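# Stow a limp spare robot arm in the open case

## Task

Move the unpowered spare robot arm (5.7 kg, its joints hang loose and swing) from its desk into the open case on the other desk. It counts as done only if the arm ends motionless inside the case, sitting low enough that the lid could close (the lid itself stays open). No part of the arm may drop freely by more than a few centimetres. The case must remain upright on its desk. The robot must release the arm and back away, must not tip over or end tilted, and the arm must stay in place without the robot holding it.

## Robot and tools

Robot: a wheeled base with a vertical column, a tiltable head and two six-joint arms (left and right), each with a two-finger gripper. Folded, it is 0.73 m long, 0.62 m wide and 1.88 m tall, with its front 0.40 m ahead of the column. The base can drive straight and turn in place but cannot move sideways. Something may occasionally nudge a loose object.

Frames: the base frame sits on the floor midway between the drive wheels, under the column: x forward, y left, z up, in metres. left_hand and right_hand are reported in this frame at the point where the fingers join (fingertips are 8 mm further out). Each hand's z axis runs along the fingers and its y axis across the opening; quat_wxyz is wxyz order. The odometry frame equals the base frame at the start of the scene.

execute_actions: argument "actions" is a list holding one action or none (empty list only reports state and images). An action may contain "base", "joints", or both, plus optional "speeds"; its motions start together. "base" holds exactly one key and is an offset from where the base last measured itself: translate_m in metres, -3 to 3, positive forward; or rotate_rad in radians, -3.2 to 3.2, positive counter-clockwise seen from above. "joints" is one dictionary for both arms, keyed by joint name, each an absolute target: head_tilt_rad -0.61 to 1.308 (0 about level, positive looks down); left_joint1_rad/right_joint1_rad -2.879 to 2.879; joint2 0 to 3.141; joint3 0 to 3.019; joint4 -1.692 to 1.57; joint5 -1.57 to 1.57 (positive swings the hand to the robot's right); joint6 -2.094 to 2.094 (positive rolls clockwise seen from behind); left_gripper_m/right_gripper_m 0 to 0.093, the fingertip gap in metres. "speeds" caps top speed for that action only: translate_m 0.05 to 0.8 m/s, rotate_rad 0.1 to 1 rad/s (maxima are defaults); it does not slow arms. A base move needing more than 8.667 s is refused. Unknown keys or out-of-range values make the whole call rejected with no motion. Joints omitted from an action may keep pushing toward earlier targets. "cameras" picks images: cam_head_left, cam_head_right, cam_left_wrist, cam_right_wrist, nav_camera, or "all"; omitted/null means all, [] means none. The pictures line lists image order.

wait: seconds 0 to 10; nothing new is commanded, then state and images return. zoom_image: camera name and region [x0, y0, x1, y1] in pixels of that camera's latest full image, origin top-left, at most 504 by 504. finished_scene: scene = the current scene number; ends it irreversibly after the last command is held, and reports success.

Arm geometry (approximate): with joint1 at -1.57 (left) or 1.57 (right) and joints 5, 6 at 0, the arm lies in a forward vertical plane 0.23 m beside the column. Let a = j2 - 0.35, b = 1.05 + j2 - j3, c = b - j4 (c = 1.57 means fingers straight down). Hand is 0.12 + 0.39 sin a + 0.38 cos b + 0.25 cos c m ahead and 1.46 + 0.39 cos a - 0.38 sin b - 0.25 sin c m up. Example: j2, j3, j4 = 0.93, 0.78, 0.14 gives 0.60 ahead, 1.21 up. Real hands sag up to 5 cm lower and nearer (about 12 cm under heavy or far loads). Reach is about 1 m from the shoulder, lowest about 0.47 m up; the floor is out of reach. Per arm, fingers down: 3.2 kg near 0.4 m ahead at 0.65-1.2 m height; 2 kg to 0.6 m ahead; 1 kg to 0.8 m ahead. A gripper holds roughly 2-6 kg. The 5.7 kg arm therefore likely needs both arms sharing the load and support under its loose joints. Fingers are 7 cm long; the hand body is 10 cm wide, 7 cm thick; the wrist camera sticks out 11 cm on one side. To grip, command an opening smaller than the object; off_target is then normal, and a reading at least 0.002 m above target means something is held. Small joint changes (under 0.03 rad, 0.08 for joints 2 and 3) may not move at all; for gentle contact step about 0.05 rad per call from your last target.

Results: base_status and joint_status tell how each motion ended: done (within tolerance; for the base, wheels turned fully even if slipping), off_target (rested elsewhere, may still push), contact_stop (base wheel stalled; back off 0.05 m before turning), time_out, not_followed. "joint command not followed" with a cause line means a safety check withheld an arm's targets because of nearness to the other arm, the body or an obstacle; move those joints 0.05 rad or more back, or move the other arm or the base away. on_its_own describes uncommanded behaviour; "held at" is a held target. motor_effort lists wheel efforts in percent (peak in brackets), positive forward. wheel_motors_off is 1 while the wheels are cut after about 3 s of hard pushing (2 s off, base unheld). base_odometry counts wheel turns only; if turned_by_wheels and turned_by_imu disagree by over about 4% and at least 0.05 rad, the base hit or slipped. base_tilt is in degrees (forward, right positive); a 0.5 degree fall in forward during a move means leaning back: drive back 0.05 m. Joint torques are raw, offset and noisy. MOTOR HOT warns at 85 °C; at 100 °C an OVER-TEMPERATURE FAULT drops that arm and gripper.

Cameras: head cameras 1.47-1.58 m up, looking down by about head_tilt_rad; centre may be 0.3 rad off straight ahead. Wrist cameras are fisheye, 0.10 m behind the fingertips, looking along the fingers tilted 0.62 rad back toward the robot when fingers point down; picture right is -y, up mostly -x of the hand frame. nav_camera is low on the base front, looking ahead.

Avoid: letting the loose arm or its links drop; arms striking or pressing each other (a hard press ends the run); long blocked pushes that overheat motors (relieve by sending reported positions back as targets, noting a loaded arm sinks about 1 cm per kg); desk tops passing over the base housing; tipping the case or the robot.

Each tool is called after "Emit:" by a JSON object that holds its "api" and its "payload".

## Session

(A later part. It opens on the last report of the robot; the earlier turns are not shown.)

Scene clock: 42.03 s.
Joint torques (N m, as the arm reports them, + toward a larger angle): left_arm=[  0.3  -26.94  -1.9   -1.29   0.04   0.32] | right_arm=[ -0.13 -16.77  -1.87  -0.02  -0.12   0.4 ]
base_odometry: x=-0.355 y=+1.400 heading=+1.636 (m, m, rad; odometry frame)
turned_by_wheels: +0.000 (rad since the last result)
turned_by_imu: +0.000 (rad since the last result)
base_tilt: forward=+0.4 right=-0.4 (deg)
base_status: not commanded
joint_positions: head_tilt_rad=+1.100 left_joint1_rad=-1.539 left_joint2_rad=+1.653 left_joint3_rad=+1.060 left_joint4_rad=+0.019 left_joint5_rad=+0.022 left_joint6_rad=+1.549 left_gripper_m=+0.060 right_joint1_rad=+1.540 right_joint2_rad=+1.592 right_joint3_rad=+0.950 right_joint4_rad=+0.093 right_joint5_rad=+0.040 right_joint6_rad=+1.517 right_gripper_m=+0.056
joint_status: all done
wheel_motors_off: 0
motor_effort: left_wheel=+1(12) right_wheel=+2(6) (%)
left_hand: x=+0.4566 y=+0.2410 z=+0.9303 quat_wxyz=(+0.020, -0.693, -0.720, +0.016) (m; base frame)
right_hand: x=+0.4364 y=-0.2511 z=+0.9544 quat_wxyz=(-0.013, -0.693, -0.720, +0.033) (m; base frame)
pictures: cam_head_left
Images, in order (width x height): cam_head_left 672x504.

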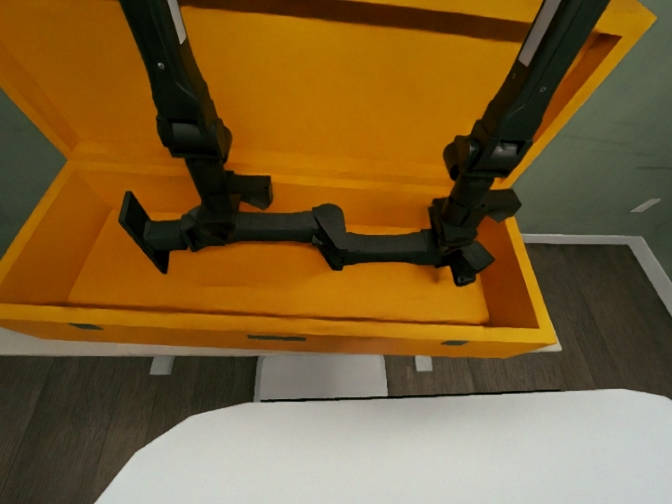

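Emit:
{"api": "execute_actions", "payload": {"actions": [{"joints":{"left_joint2_rad":1.9,"left_joint3_rad":1.32,"left_joint4_rad":0.06,"right_joint2_rad":1.9,"right_joint3_rad":1.22,"right_joint4_rad":0.16}}], "cameras": []}}

Emit:
{"api": "execute_actions", "payload": {"actions": [{"joints":{"left_joint2_rad":2.0,"left_joint3_rad":1.42,"right_joint2_rad":2.0,"right_joint3_rad":1.32}}], "cameras": ["cam_head_left"]}}

Scene clock: 43.80 s.
Joint torques (N m, as the arm reports them, + toward a larger angle): left_arm=[ -0.31 -23.66  -1.63  -0.3    0.44   0.02] | right_arm=[ -1.21 -19.61  -4.57  -0.55   0.47   0.18]
base_odometry: x=-0.355 y=+1.400 heading=+1.636 (m, m, rad; odometry frame)
turned_by_wheels: +0.000 (rad since the last result)
turned_by_imu: +0.000 (rad since the last result)
base_tilt: forward=+0.3 right=-0.3 (deg)
base_status: not commanded
joint_positions: head_tilt_rad=+1.100 left_joint1_rad=-1.530 left_joint2_rad=+1.959 left_joint3_rad=+1.333 left_joint4_rad=+0.067 left_joint5_rad=+0.011 left_joint6_rad=+1.575 left_gripper_m=+0.060 right_joint1_rad=+1.557 right_joint2_rad=+1.979 right_joint3_rad=+1.256 right_joint4_rad=+0.176 right_joint5_rad=+0.024 right_joint6_rad=+1.541 right_gripper_m=+0.056
joint_status: all done
wheel_motors_off: 0
motor_effort: left_wheel=-3(5) right_wheel=+1(9) (%)
left_hand: x=+0.4604 y=+0.2533 z=+0.8149 quat_wxyz=(+0.021, -0.701, -0.713, +0.004) (m; base frame)
right_hand: x=+0.4260 y=-0.2398 z=+0.8122 quat_wxyz=(-0.004, -0.699, -0.715, +0.021) (m; base frame)
pictures: none
No camera images: the call's "cameras" was empty. Leave "cameras" out to get every camera's image.

Scene clock: 44.47 s.
Joint torques (N m, as the arm reports them, + toward a larger angle): left_arm=[ -0.29 -15.4    4.25   0.93   0.51   0.04] | right_arm=[ -1.35 -11.94   2.16   0.52   0.48   0.19]
base_odometry: x=-0.355 y=+1.400 heading=+1.636 (m, m, rad; odometry frame)
turned_by_wheels: +0.000 (rad since the last result)
turned_by_imu: +0.000 (rad since the last result)
base_tilt: forward=+0.3 right=-0.3 (deg)
base_status: not commanded
joint_positions: head_tilt_rad=+1.100 left_joint1_rad=-1.530 left_joint2_rad=+1.964 left_joint3_rad=+1.353 left_joint4_rad=+0.035 left_joint5_rad=+0.009 left_joint6_rad=+1.573 left_gripper_m=+0.060 right_joint1_rad=+1.557 right_joint2_rad=+1.983 right_joint3_rad=+1.271 right_joint4_rad=+0.150 right_joint5_rad=+0.023 right_joint6_rad=+1.541 right_gripper_m=+0.056
joint_status: all done
wheel_motors_off: 0
motor_effort: left_wheel=-1(3) right_wheel=+3(3) (%)
left_hand: x=+0.4616 y=+0.2533 z=+0.8125 quat_wxyz=(+0.028, -0.700, -0.713, +0.010) (m; base frame)
right_hand: x=+0.4268 y=-0.2398 z=+0.8102 quat_wxyz=(+0.001, -0.699, -0.715, +0.026) (m; base frame)
pictures: cam_head_left
Images, in order (width x height): cam_head_left 672x504.

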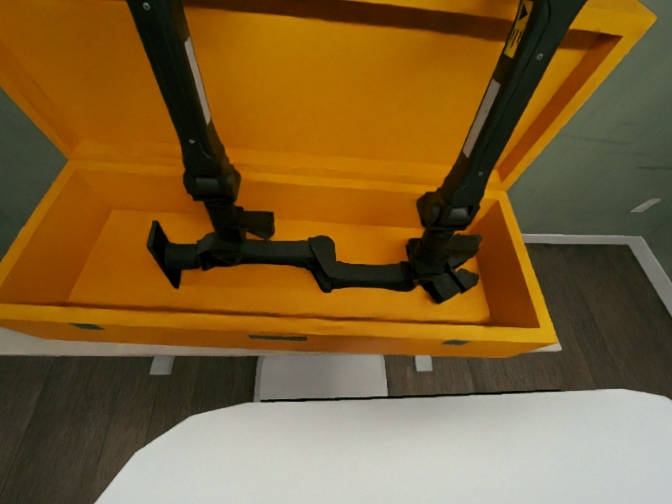

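Emit:
{"api": "execute_actions", "payload": {"actions": [{"joints":{"left_gripper_m":0.09,"right_gripper_m":0.09}}], "cameras": []}}

Emit:
{"api": "execute_actions", "payload": {"actions": [{"joints":{"left_joint2_rad":0.95,"left_joint3_rad":0.83,"left_joint4_rad":-0.40,"right_joint2_rad":0.95,"right_joint3_rad":0.73,"right_joint4_rad":-0.30}}], "cameras": []}}

Emit:
{"api": "execute_actions", "payload": {"actions": [{"base":{"translate_m":-0.5}}], "cameras": ["cam_head_left"]}}

Scene clock: 45.80 s.
Joint torques (N m, as the arm reports them, + toward a larger angle): left_arm=[ -0.24 -16.42   2.54   0.97   0.47   0.03] | right_arm=[ -0.99 -13.15  -0.44   0.55   0.24  -0.06]
base_odometry: x=-0.355 y=+1.400 heading=+1.636 (m, m, rad; odometry frame)
turned_by_wheels: +0.000 (rad since the last result)
turned_by_imu: +0.000 (rad since the last result)
base_tilt: forward=+0.5 right=-0.4 (deg)
base_status: not commanded
joint_positions: head_tilt_rad=+1.100 left_joint1_rad=-1.531 left_joint2_rad=+1.972 left_joint3_rad=+1.378 left_joint4_rad=+0.036 left_joint5_rad=+0.010 left_joint6_rad=+1.572 left_gripper_m=+0.090 right_joint1_rad=+1.554 right_joint2_rad=+1.995 right_joint3_rad=+1.307 right_joint4_rad=+0.150 right_joint5_rad=+0.030 right_joint6_rad=+1.562 right_gripper_m=+0.090
joint_status: all done
wheel_motors_off: 0
motor_effort: left_wheel=+2(1) right_wheel=+3(3) (%)
left_hand: x=+0.4723 y=+0.2532 z=+0.8086 quat_wxyz=(+0.021, -0.700, -0.714, +0.004) (m; base frame)
right_hand: x=+0.4414 y=-0.2434 z=+0.8040 quat_wxyz=(-0.011, -0.707, -0.707, +0.021) (m; base frame)
pictures: none
No camera images: the call's "cameras" was empty. Leave "cameras" out to get every camera's image.

Scene clock: 47.30 s.
Joint torques (N m, as the arm reports them, + toward a larger angle): left_arm=[ -0.16 -15.86   3.27   0.12   0.14  -0.01] | right_arm=[ -0.85 -11.18   1.93   0.15   0.21  -0.03]
base_odometry: x=-0.355 y=+1.400 heading=+1.636 (m, m, rad; odometry frame)
turned_by_wheels: +0.000 (rad since the last result)
turned_by_imu: +0.000 (rad since the last result)
base_tilt: forward=+0.2 right=-0.4 (deg)
base_status: not commanded
joint_positions: head_tilt_rad=+1.100 left_joint1_rad=-1.535 left_joint2_rad=+0.946 left_joint3_rad=+0.832 left_joint4_rad=-0.401 left_joint5_rad=+0.019 left_joint6_rad=+1.575 left_gripper_m=+0.090 right_joint1_rad=+1.552 right_joint2_rad=+0.942 right_joint3_rad=+0.738 right_joint4_rad=-0.299 right_joint5_rad=+0.031 right_joint6_rad=+1.563 right_gripper_m=+0.090
joint_status: all done
wheel_motors_off: 0
motor_effort: left_wheel=-2(3) right_wheel=+1(2) (%)
left_hand: x=+0.4954 y=+0.2373 z=+1.1778 quat_wxyz=(+0.001, -0.702, -0.712, -0.008) (m; base frame)
right_hand: x=+0.4647 y=-0.2392 z=+1.1663 quat_wxyz=(-0.024, -0.708, -0.706, +0.010) (m; base frame)
pictures: none
No camera images: the call's "cameras" was empty. Leave "cameras" out to get every camera's image.

Scene clock: 49.93 s.
Joint torques (N m, as the arm reports them, + toward a larger angle): left_arm=[ -0.13 -15.82   3.61   0.1    0.16   0.  ] | right_arm=[ -0.82 -11.5    2.39   0.08   0.21  -0.02]
base_odometry: x=-0.323 y=+0.901 heading=+1.635 (m, m, rad; odometry frame)
turned_by_wheels: -0.001 (rad since the last result)
turned_by_imu: -0.001 (rad since the last result)
base_tilt: forward=+0.4 right=-0.4 (deg)
base_status: done
joint_positions: head_tilt_rad=+1.100 left_joint1_rad=-1.535 left_joint2_rad=+0.946 left_joint3_rad=+0.826 left_joint4_rad=-0.401 left_joint5_rad=+0.019 left_joint6_rad=+1.575 left_gripper_m=+0.090 right_joint1_rad=+1.551 right_joint2_rad=+0.944 right_joint3_rad=+0.731 right_joint4_rad=-0.299 right_joint5_rad=+0.031 right_joint6_rad=+1.563 right_gripper_m=+0.090
joint_status: not commanded
wheel_motors_off: 0
motor_effort: left_wheel=+0(35) right_wheel=+0(44) (%)
left_hand: x=+0.4920 y=+0.2373 z=+1.1769 quat_wxyz=(+0.003, -0.702, -0.712, -0.006) (m; base frame)
right_hand: x=+0.4599 y=-0.2395 z=+1.1648 quat_wxyz=(-0.021, -0.708, -0.706, +0.013) (m; base frame)
pictures: cam_head_left
Images, in order (width x height): cam_head_left 672x504.

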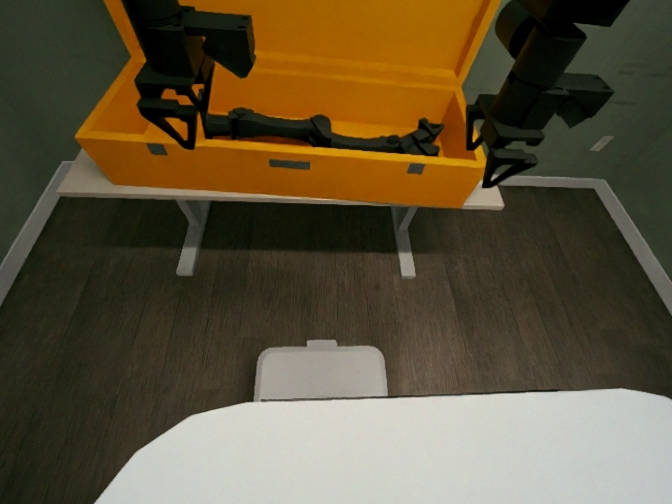

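Emit:
{"api": "finished_scene", "payload": {"scene": 2}}

The scene is finished: the task was done.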